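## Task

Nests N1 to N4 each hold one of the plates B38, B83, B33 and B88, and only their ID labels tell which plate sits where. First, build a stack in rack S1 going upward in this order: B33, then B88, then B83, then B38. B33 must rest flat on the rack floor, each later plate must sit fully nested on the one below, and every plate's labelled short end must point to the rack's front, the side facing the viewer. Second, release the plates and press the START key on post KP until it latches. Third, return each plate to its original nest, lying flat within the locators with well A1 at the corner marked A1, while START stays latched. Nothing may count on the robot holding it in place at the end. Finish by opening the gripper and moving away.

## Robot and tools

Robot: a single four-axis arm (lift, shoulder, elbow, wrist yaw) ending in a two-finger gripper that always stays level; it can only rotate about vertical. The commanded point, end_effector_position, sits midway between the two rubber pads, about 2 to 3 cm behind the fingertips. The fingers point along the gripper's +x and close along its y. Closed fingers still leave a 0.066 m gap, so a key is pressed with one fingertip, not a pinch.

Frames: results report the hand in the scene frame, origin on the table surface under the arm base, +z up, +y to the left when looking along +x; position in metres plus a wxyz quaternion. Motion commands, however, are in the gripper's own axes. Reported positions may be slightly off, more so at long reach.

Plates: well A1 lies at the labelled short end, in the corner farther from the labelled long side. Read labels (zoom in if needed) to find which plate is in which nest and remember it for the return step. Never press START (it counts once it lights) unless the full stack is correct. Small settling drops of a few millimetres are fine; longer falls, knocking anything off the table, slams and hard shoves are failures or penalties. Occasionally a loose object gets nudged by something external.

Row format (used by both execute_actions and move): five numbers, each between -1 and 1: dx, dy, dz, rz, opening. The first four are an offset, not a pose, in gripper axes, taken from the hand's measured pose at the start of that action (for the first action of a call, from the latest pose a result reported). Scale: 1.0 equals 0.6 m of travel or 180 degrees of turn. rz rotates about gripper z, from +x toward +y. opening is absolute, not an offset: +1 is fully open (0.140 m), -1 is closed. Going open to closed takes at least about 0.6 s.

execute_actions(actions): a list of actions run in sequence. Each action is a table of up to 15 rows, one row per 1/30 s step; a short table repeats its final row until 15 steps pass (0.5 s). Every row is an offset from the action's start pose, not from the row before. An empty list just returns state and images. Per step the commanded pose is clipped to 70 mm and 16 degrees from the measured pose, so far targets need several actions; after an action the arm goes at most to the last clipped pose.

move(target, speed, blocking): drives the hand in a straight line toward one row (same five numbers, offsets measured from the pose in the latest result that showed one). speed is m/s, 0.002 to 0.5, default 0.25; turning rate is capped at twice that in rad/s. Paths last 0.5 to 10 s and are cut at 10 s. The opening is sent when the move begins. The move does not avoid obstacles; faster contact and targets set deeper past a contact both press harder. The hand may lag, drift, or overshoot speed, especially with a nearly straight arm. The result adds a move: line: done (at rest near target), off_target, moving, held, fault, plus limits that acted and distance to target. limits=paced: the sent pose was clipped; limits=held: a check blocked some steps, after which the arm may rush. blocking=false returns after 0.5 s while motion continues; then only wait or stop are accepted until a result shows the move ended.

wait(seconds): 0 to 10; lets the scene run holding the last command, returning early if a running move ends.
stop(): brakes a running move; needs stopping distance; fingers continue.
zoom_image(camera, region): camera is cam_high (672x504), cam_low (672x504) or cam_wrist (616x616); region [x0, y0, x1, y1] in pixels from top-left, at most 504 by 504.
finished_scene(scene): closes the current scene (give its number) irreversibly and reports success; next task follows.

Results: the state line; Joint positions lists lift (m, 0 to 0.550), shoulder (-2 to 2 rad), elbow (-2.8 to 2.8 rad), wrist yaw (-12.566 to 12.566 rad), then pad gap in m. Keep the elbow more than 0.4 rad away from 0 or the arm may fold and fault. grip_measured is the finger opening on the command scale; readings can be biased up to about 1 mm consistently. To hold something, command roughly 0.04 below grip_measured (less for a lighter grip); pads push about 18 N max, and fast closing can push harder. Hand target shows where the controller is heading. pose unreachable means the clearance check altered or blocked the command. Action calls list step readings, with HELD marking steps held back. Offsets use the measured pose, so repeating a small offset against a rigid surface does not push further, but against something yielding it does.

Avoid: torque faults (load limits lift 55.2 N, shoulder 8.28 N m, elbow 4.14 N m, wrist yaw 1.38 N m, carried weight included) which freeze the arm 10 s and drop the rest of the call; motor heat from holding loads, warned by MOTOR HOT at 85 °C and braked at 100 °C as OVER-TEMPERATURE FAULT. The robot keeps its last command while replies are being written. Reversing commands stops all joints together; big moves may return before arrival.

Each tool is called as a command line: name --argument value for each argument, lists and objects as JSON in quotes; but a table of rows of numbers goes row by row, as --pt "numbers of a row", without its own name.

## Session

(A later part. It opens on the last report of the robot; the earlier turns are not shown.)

move --target '[0.003,0,-0.003,0,-0.5]' --speed 0.005

move --target '[-0.03,0,0.038,0,-0.5]' --speed 0.04

Scene clock: 223.50 s.
end_effector_position=(+0.4944, -0.2882, +0.0776) grip_measured=-0.50 end_effector_quat_wxyz=(+0.911, +0.000, +0.000, -0.413)
Joint positions: [ 0.073  0.187  1.182 -2.22   0.084]
Hand target: +0.495, -0.289, +0.077; +0.911, +0.000, +0.000, -0.412
Off the commanded pose: 0.001 m, 0 deg.
move: done

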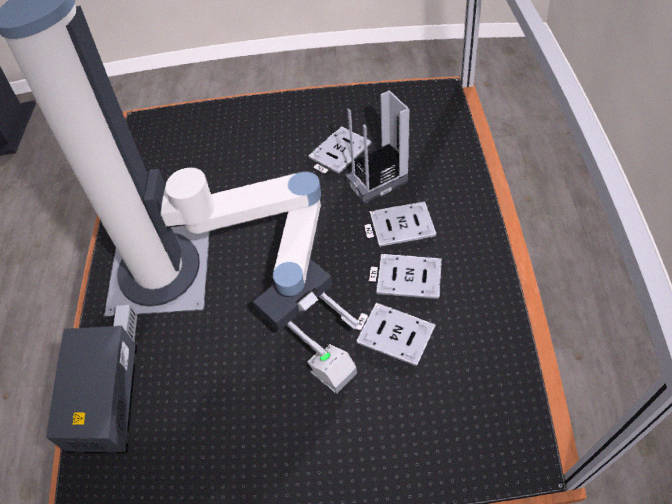

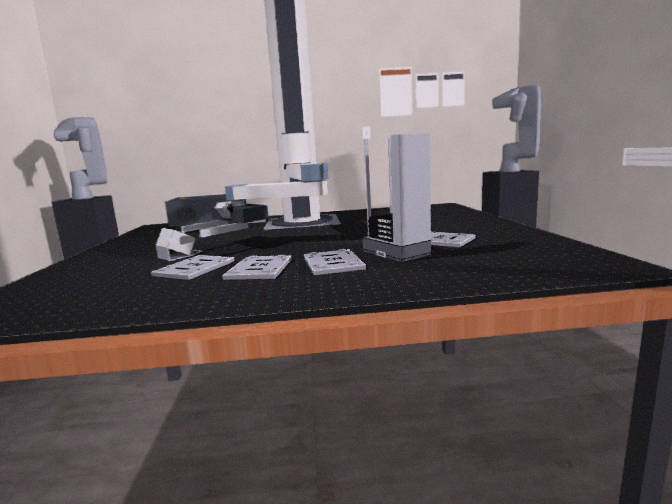

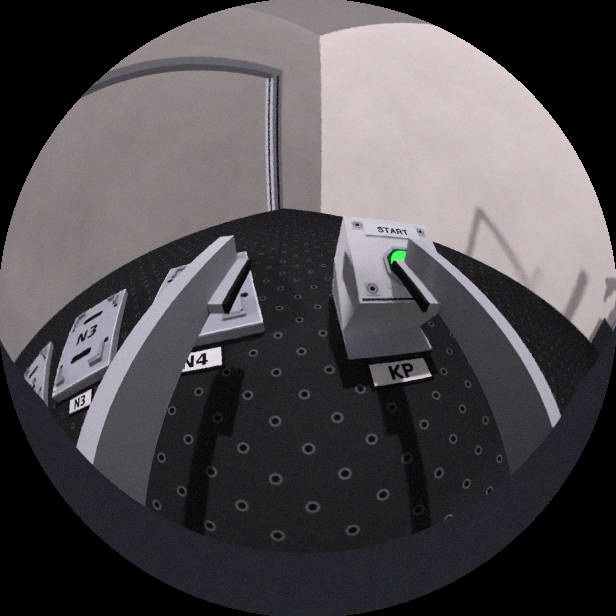

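Scene clock: 224.47 s.
end_effector_position=(+0.4825, -0.2748, +0.1004) grip_measured=-0.50 end_effector_quat_wxyz=(+0.911, +0.000, +0.000, -0.413)
Joint positions: [ 0.095  0.229  1.1   -2.18   0.085]
Hand target: +0.483, -0.275, +0.100; +0.911, +0.000, +0.000, -0.413
Off the commanded pose: 0.000 m, 0 deg.
move: done

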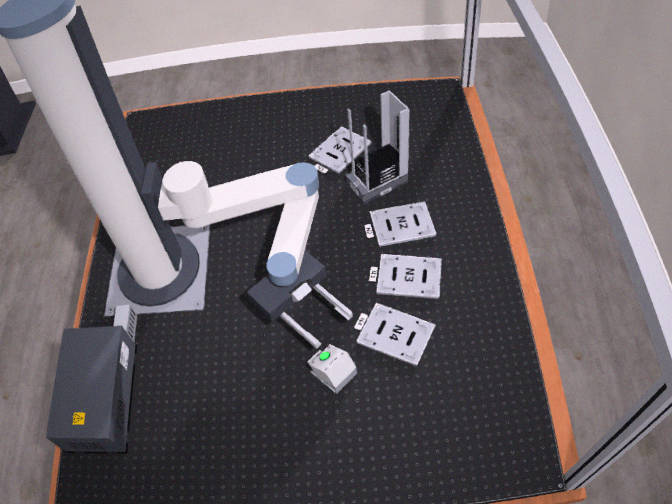

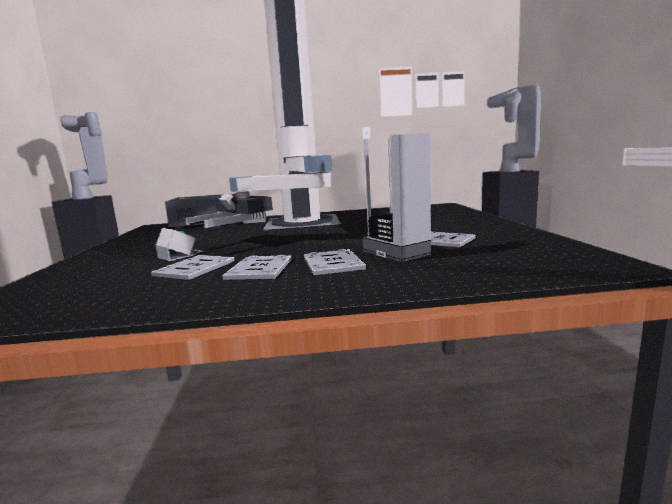

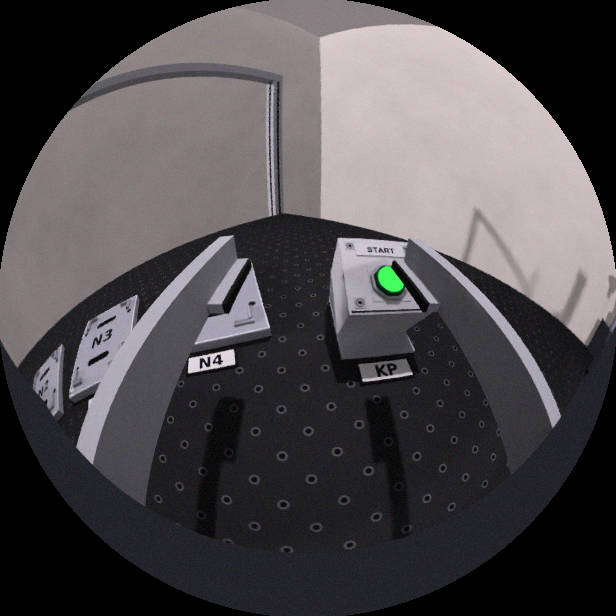

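move --target '[-0.521,0.5097,-0.0007,0.43,0.1]'

move --target '[0.3,0,0,0,0.1]' --speed 0.15

Scene clock: 233.03 s.
end_effector_position=(+0.5066, +0.1621, +0.1001) grip_measured=+0.10 end_effector_quat_wxyz=(+0.969, +0.000, +0.000, +0.248)
Joint positions: [ 0.095  1.389  0.901 -1.79   0.107]
Hand target: +0.507, +0.162, +0.100; +0.969, +0.000, +0.000, +0.247
Off the commanded pose: 0.000 m, 0 deg.
move: done

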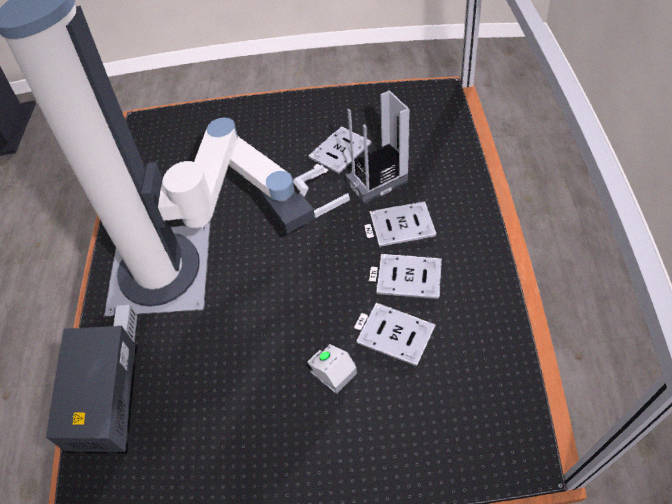

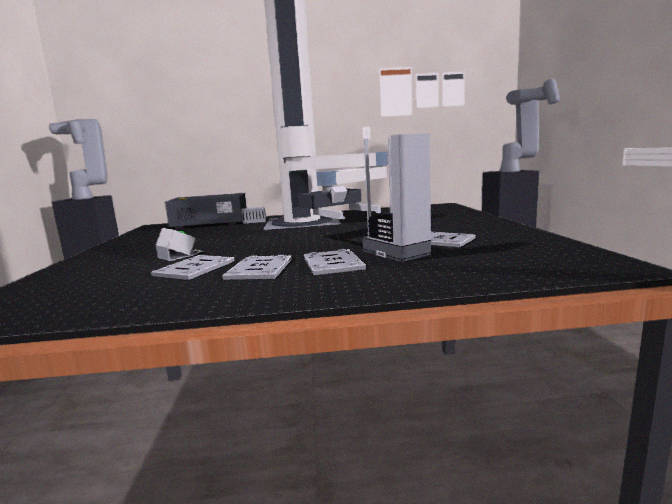

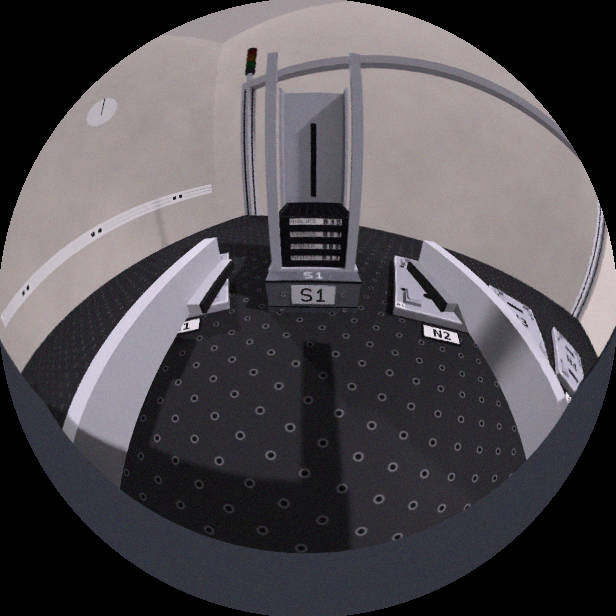

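Scene clock: 234.57 s.
end_effector_position=(+0.6645, +0.2484, +0.1001) grip_measured=+0.10 end_effector_quat_wxyz=(+0.969, +0.000, +0.000, +0.248)
Joint positions: [ 0.095  1.066  1.806 -2.372  0.107]
Hand target: +0.665, +0.248, +0.100; +0.969, +0.000, +0.000, +0.248
Off the commanded pose: 0.000 m, 0 deg.
move: done

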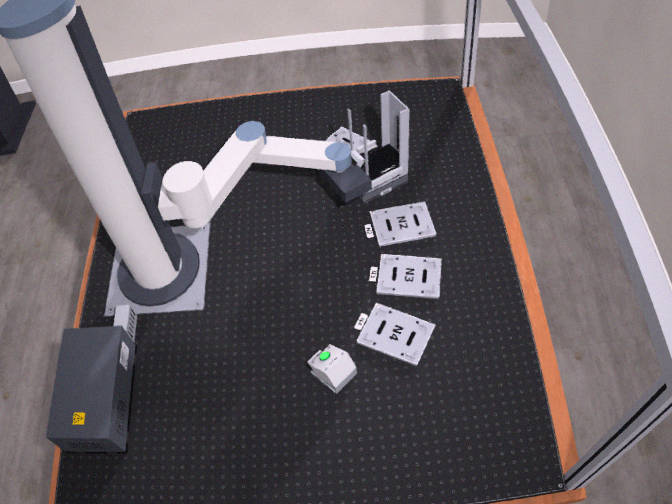

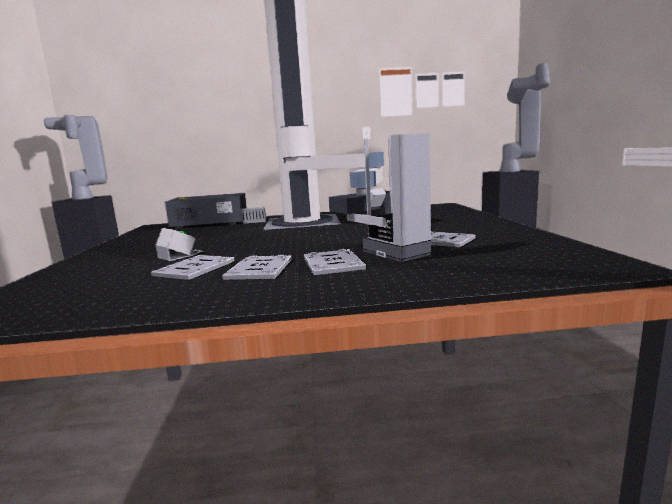

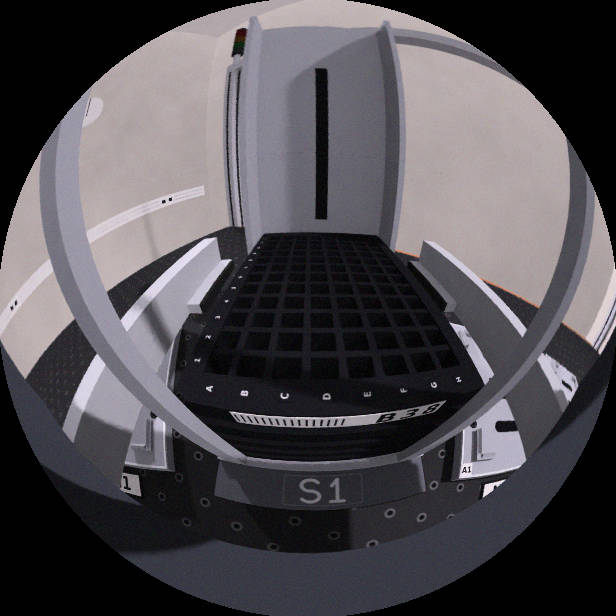

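move --target '[0,0,0,0,-0.4]'

move --target '[0,0,0,0,-0.55]'

move --target '[0,0,0.3727,0,-0.55]' --speed 0.15

move --target '[-0.4341,-0.7536,0,-0.3185,-0.55]'

move --target '[0,0,-0.463,0,-0.55]'

Scene clock: 242.20 s.
end_effector_position=(+0.6645, +0.2484, +0.1001) grip_measured=-0.40 end_effector_quat_wxyz=(+0.969, +0.000, +0.000, +0.248)
Joint positions: [ 0.095  1.066  1.806 -2.372  0.088]
Hand target: +0.665, +0.248, +0.100; +0.969, +0.000, +0.000, +0.248
Off the commanded pose: 0.000 m, 0 deg.
move: done

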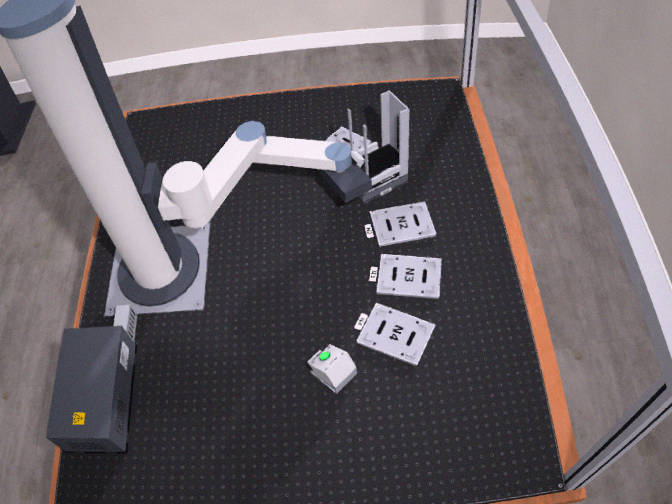

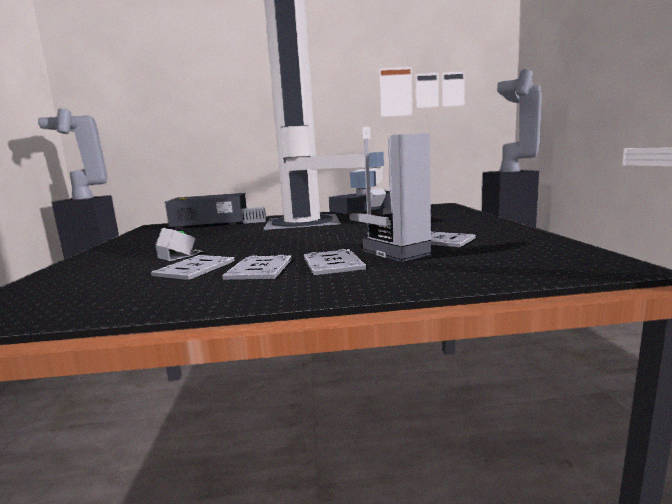

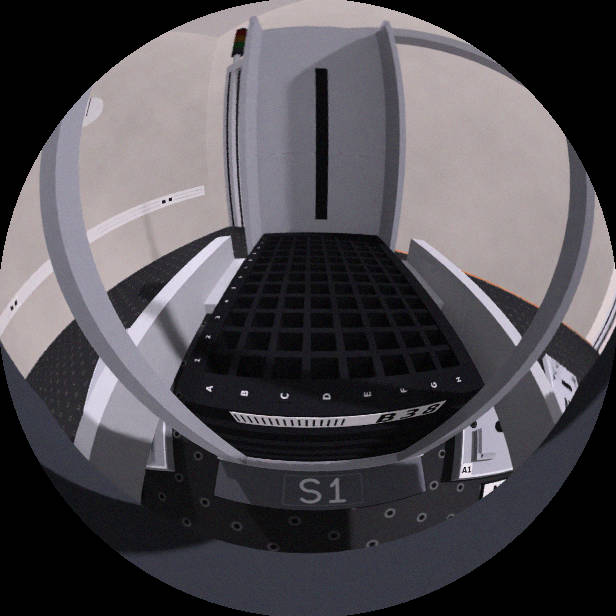

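Scene clock: 242.70 s.
end_effector_position=(+0.6645, +0.2484, +0.1001) grip_measured=-0.48 end_effector_quat_wxyz=(+0.969, +0.000, +0.000, +0.248)
Joint positions: [ 0.095  1.066  1.806 -2.372  0.085]
Hand target: +0.665, +0.248, +0.100; +0.969, +0.000, +0.000, +0.248
Off the commanded pose: 0.000 m, 0 deg.
move: done

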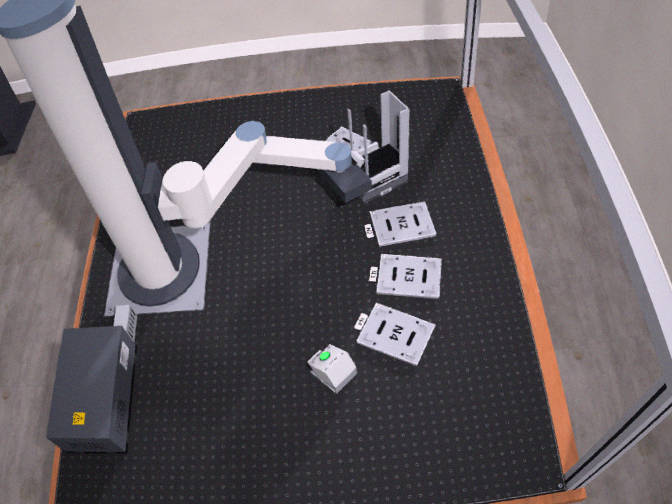

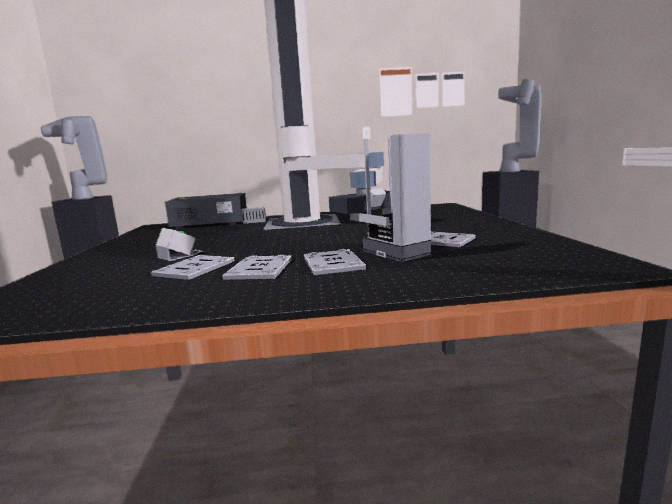

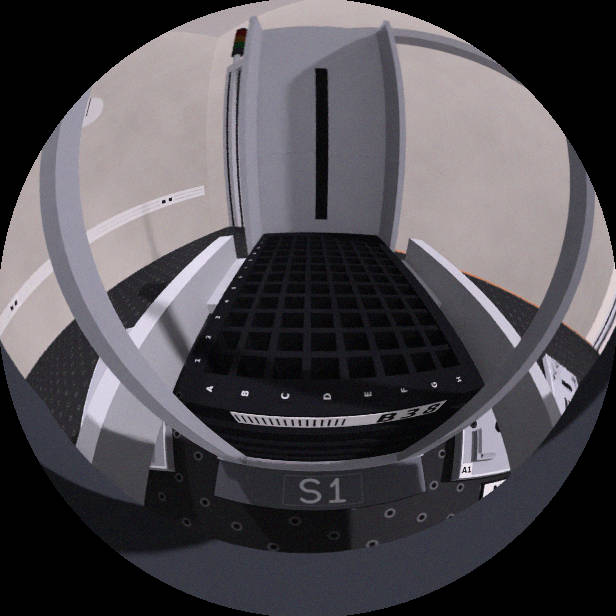

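Scene clock: 244.53 s.
end_effector_position=(+0.6645, +0.2484, +0.3237) grip_measured=-0.48 end_effector_quat_wxyz=(+0.969, +0.000, +0.000, +0.248)
Joint positions: [ 0.319  1.066  1.806 -2.372  0.085]
Hand target: +0.665, +0.248, +0.324; +0.969, +0.000, +0.000, +0.248
Off the commanded pose: 0.000 m, 0 deg.
move: done

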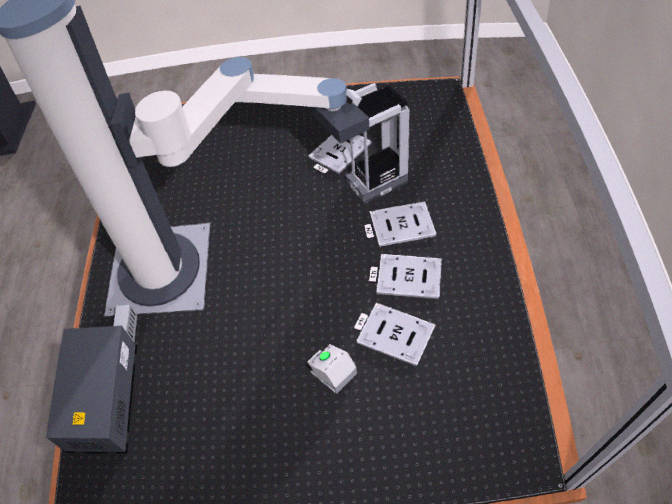

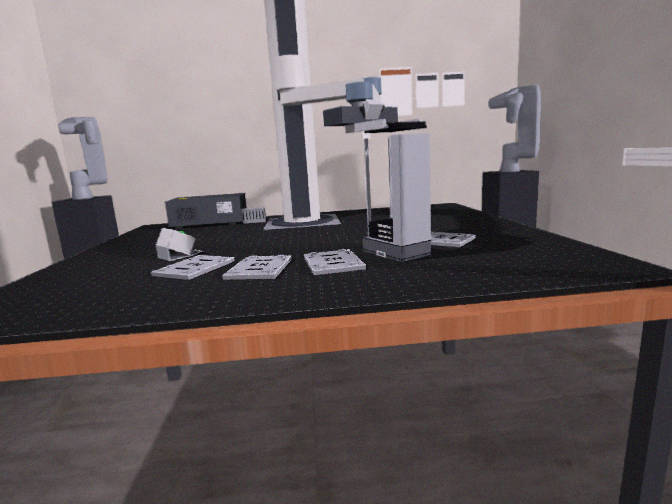

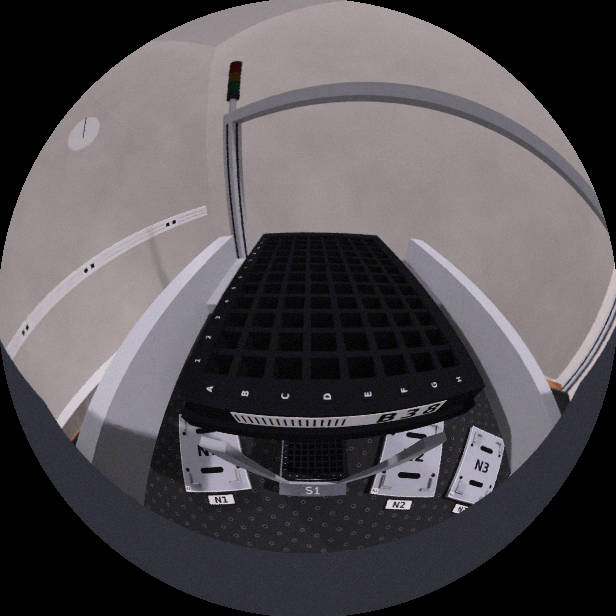

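Scene clock: 247.03 s.
end_effector_position=(+0.6528, -0.2734, +0.3237) grip_measured=-0.48 end_effector_quat_wxyz=(+0.969, +0.000, +0.000, -0.247)
Joint positions: [ 0.319  0.077  1.815 -2.392  0.085]
Hand target: +0.653, -0.273, +0.324; +0.969, +0.000, +0.000, -0.247
Off the commanded pose: 0.000 m, 0 deg.
move: done

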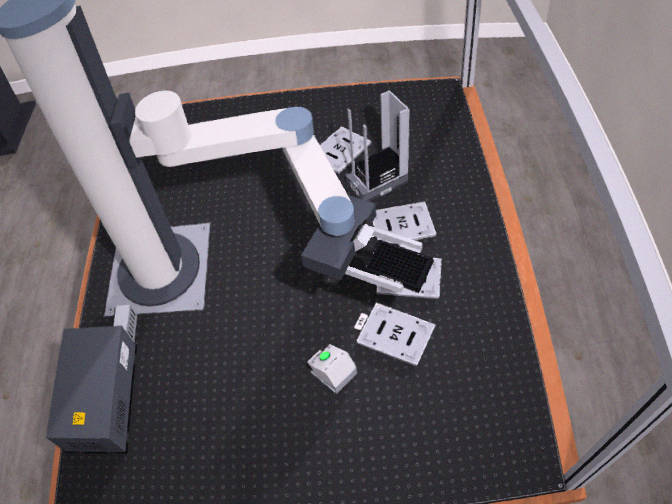

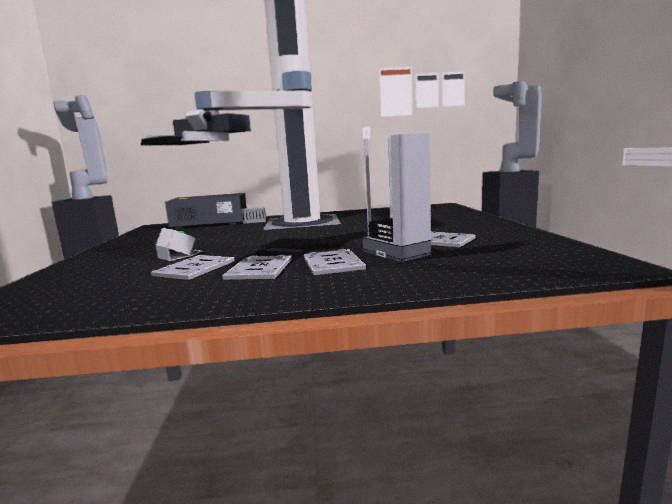

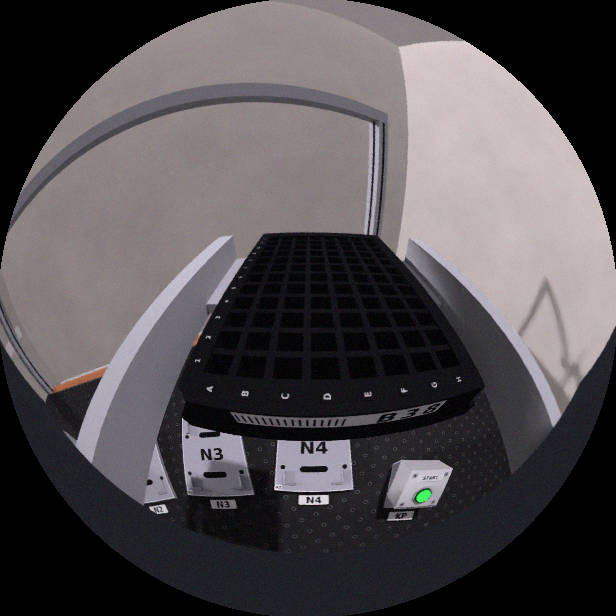

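Scene clock: 248.57 s.
end_effector_position=(+0.6527, -0.2734, +0.0459) grip_measured=-0.48 end_effector_quat_wxyz=(+0.969, +0.000, +0.000, -0.247)
Joint positions: [ 0.041  0.077  1.815 -2.392  0.085]
Hand target: +0.653, -0.273, +0.046; +0.969, +0.000, +0.000, -0.247
Off the commanded pose: 0.000 m, 0 deg.
move: done

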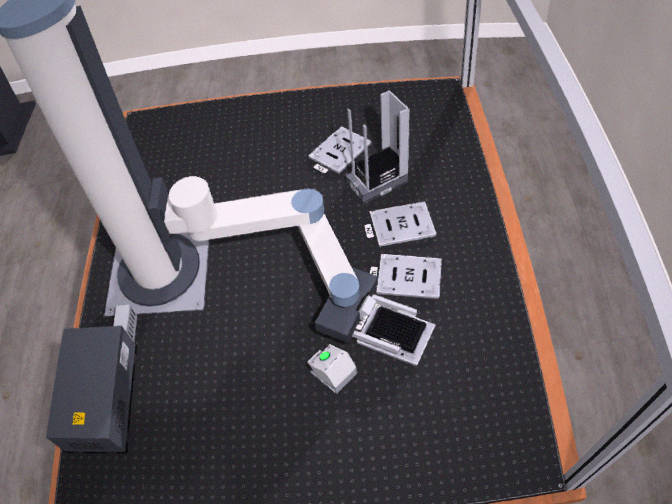

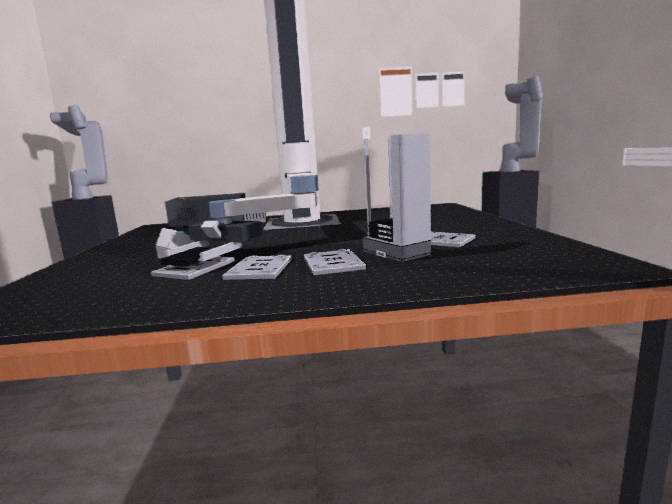

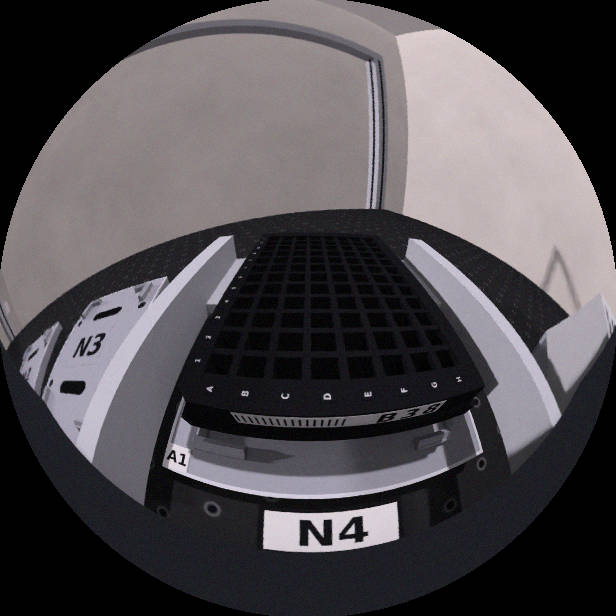

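move --target '[0.0006,0.0003,-0.0235,0,-0.55]' --speed 0.012

move --target '[0,0,0,0,0.1]'

move --target '[0,0,0.0925,0,0.1]' --speed 0.15

move --target '[-0.5624,0.5193,0,0.3185,0.1]'

move --target '[0.3,0,0,0,0.1]' --speed 0.15

Scene clock: 257.50 s.
end_effector_position=(+0.6532, -0.2733, +0.0317) grip_measured=-0.48 end_effector_quat_wxyz=(+0.969, +0.000, +0.000, -0.247)
Joint positions: [ 0.027  0.076  1.817 -2.393  0.085]
Hand target: +0.653, -0.273, +0.032; +0.969, +0.000, +0.000, -0.247
Off the commanded pose: 0.000 m, 0 deg.
move: done

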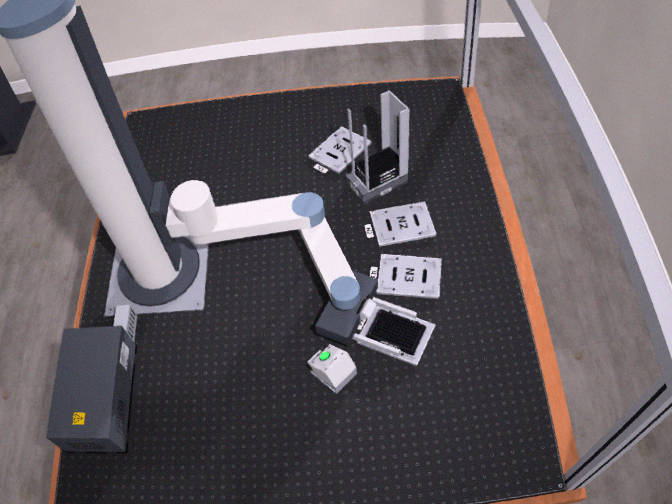

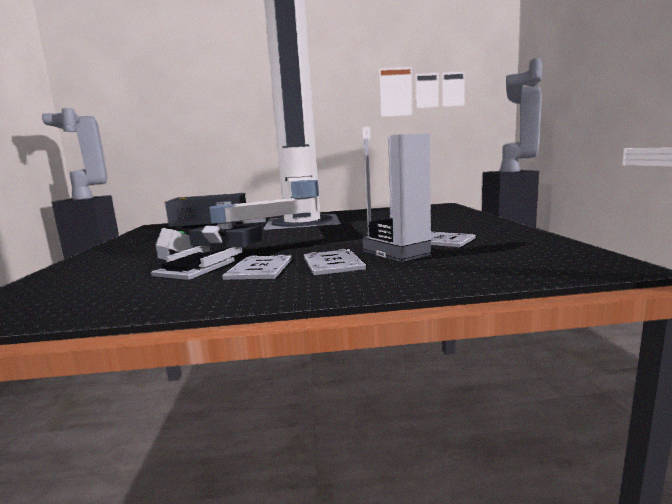

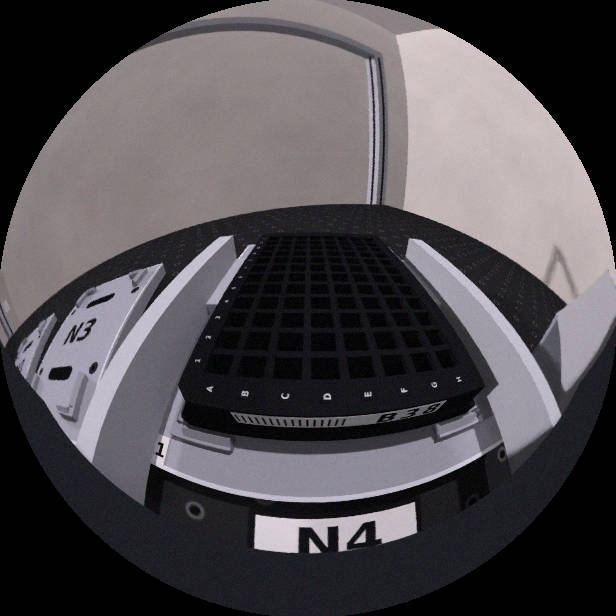

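Scene clock: 258.00 s.
end_effector_position=(+0.6532, -0.2733, +0.0317) grip_measured=+0.10 end_effector_quat_wxyz=(+0.969, +0.000, +0.000, -0.247)
Joint positions: [ 0.027  0.076  1.817 -2.393  0.107]
Hand target: +0.653, -0.273, +0.032; +0.969, +0.000, +0.000, -0.247
Off the commanded pose: 0.000 m, 0 deg.
move: done

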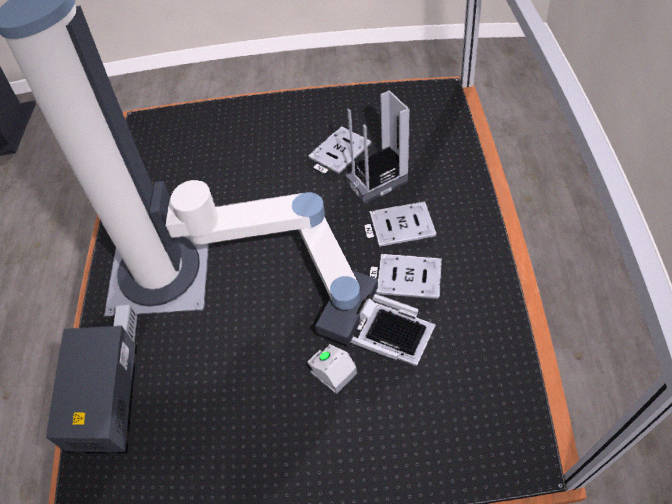

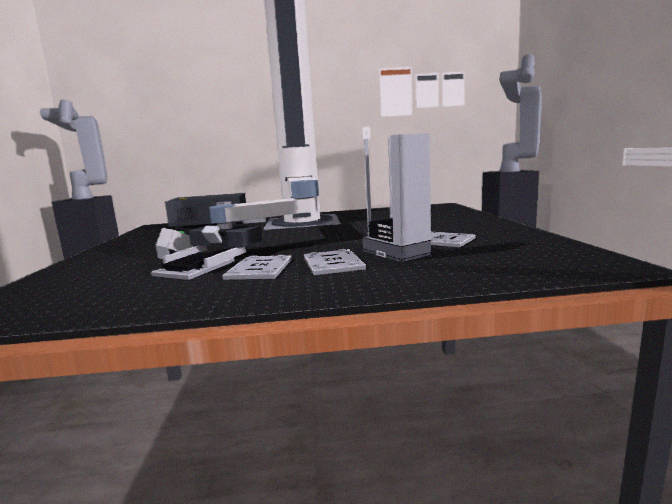

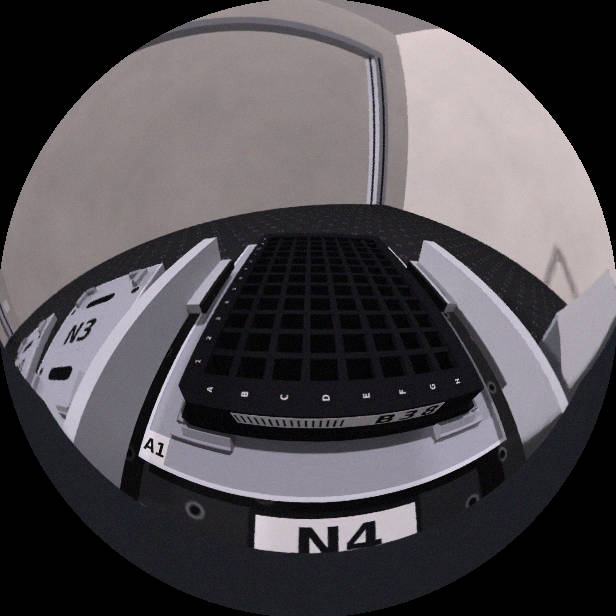

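Scene clock: 258.77 s.
end_effector_position=(+0.6532, -0.2733, +0.0872) grip_measured=+0.10 end_effector_quat_wxyz=(+0.969, +0.000, +0.000, -0.247)
Joint positions: [ 0.082  0.076  1.817 -2.393  0.107]
Hand target: +0.653, -0.273, +0.087; +0.969, +0.000, +0.000, -0.247
Off the commanded pose: 0.000 m, 0 deg.
move: done

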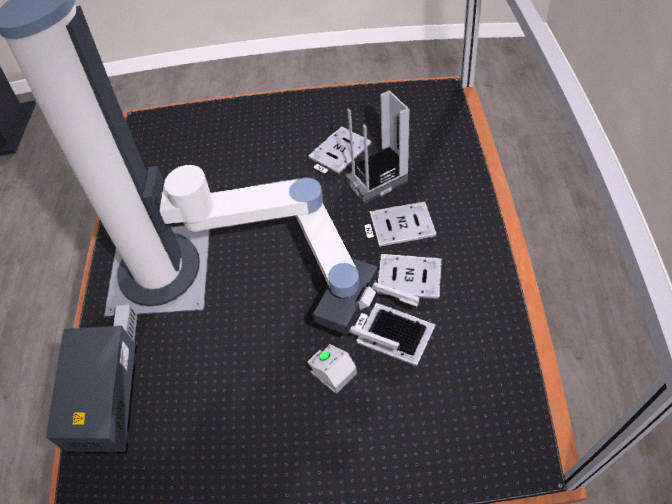

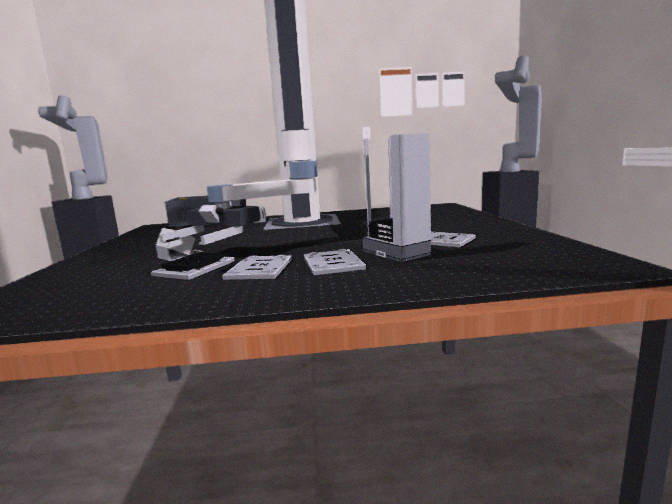

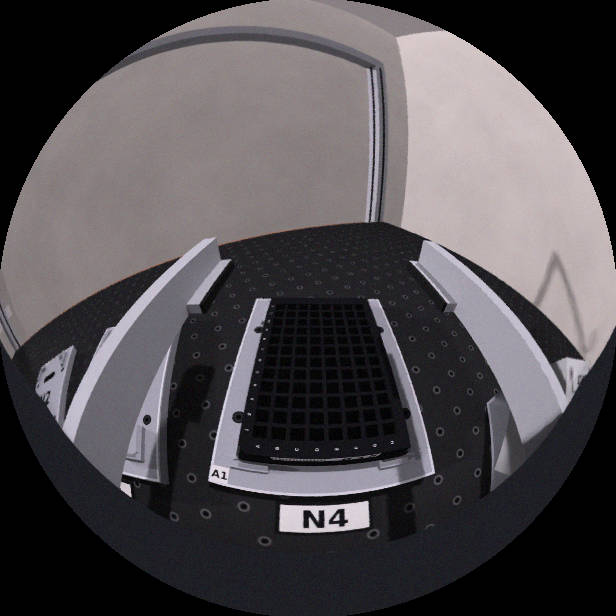

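Scene clock: 261.17 s.
end_effector_position=(+0.5064, +0.1621, +0.0872) grip_measured=+0.10 end_effector_quat_wxyz=(+0.969, +0.000, +0.000, +0.248)
Joint positions: [ 0.082  1.389  0.901 -1.788  0.107]
Hand target: +0.506, +0.162, +0.087; +0.969, +0.000, +0.000, +0.248
Off the commanded pose: 0.000 m, 0 deg.
move: done

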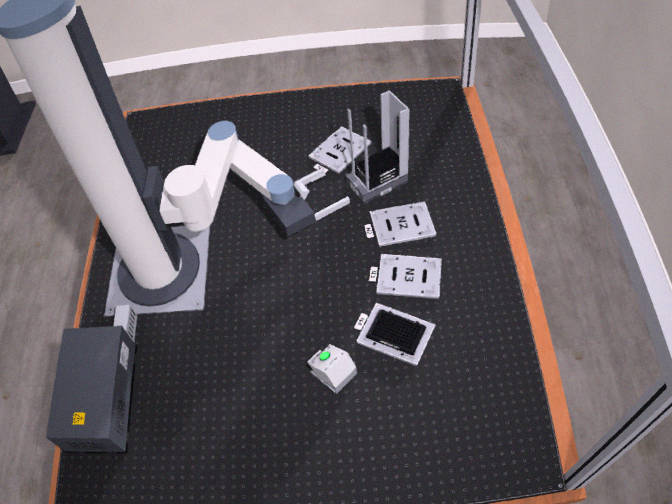

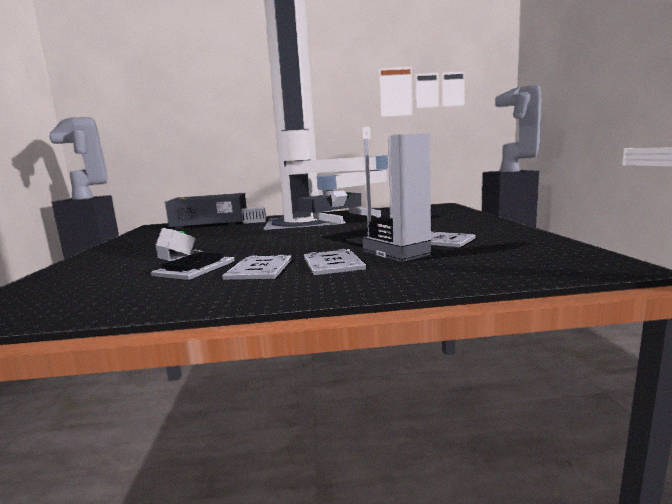

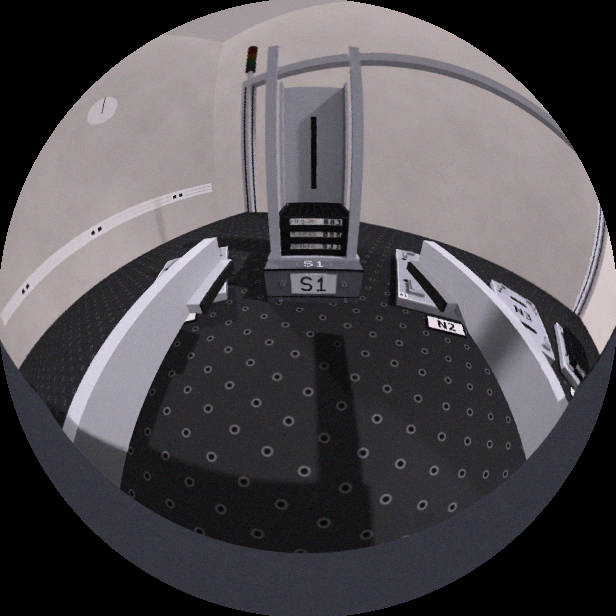

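Scene clock: 262.70 s.
end_effector_position=(+0.6643, +0.2486, +0.0873) grip_measured=+0.10 end_effector_quat_wxyz=(+0.969, +0.000, +0.000, +0.248)
Joint positions: [ 0.082  1.067  1.805 -2.37   0.107]
Hand target: +0.664, +0.249, +0.087; +0.969, +0.000, +0.000, +0.248
Off the commanded pose: 0.000 m, 0 deg.
move: done

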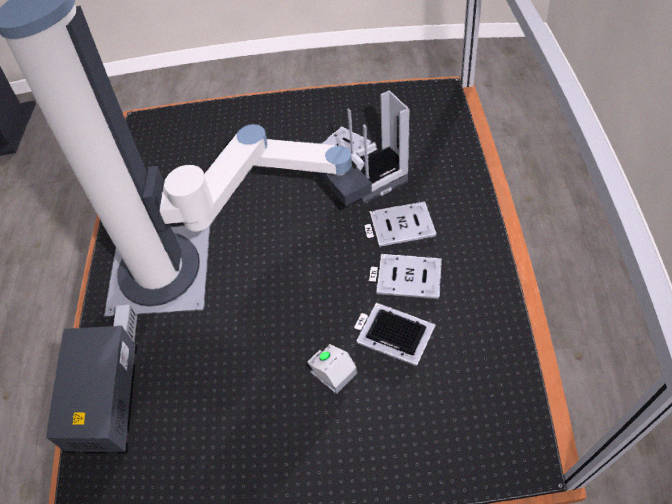

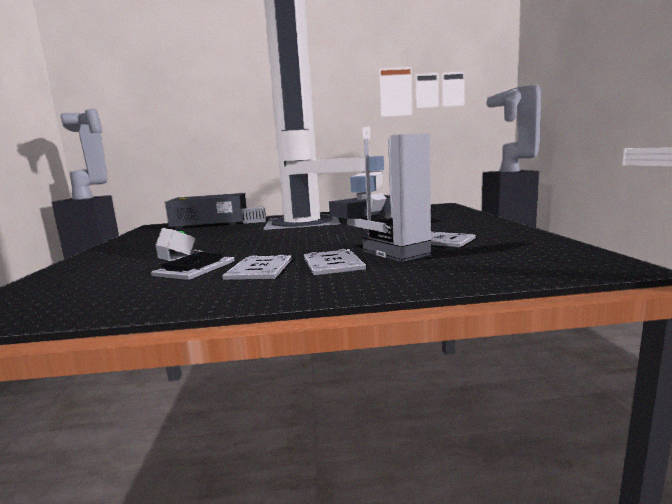

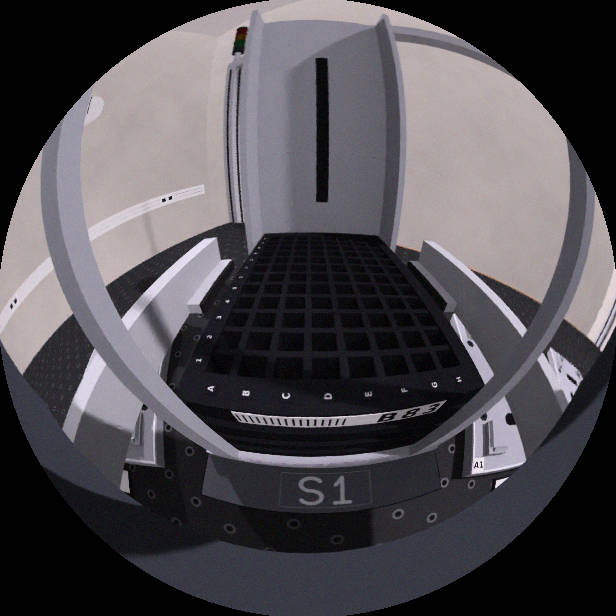

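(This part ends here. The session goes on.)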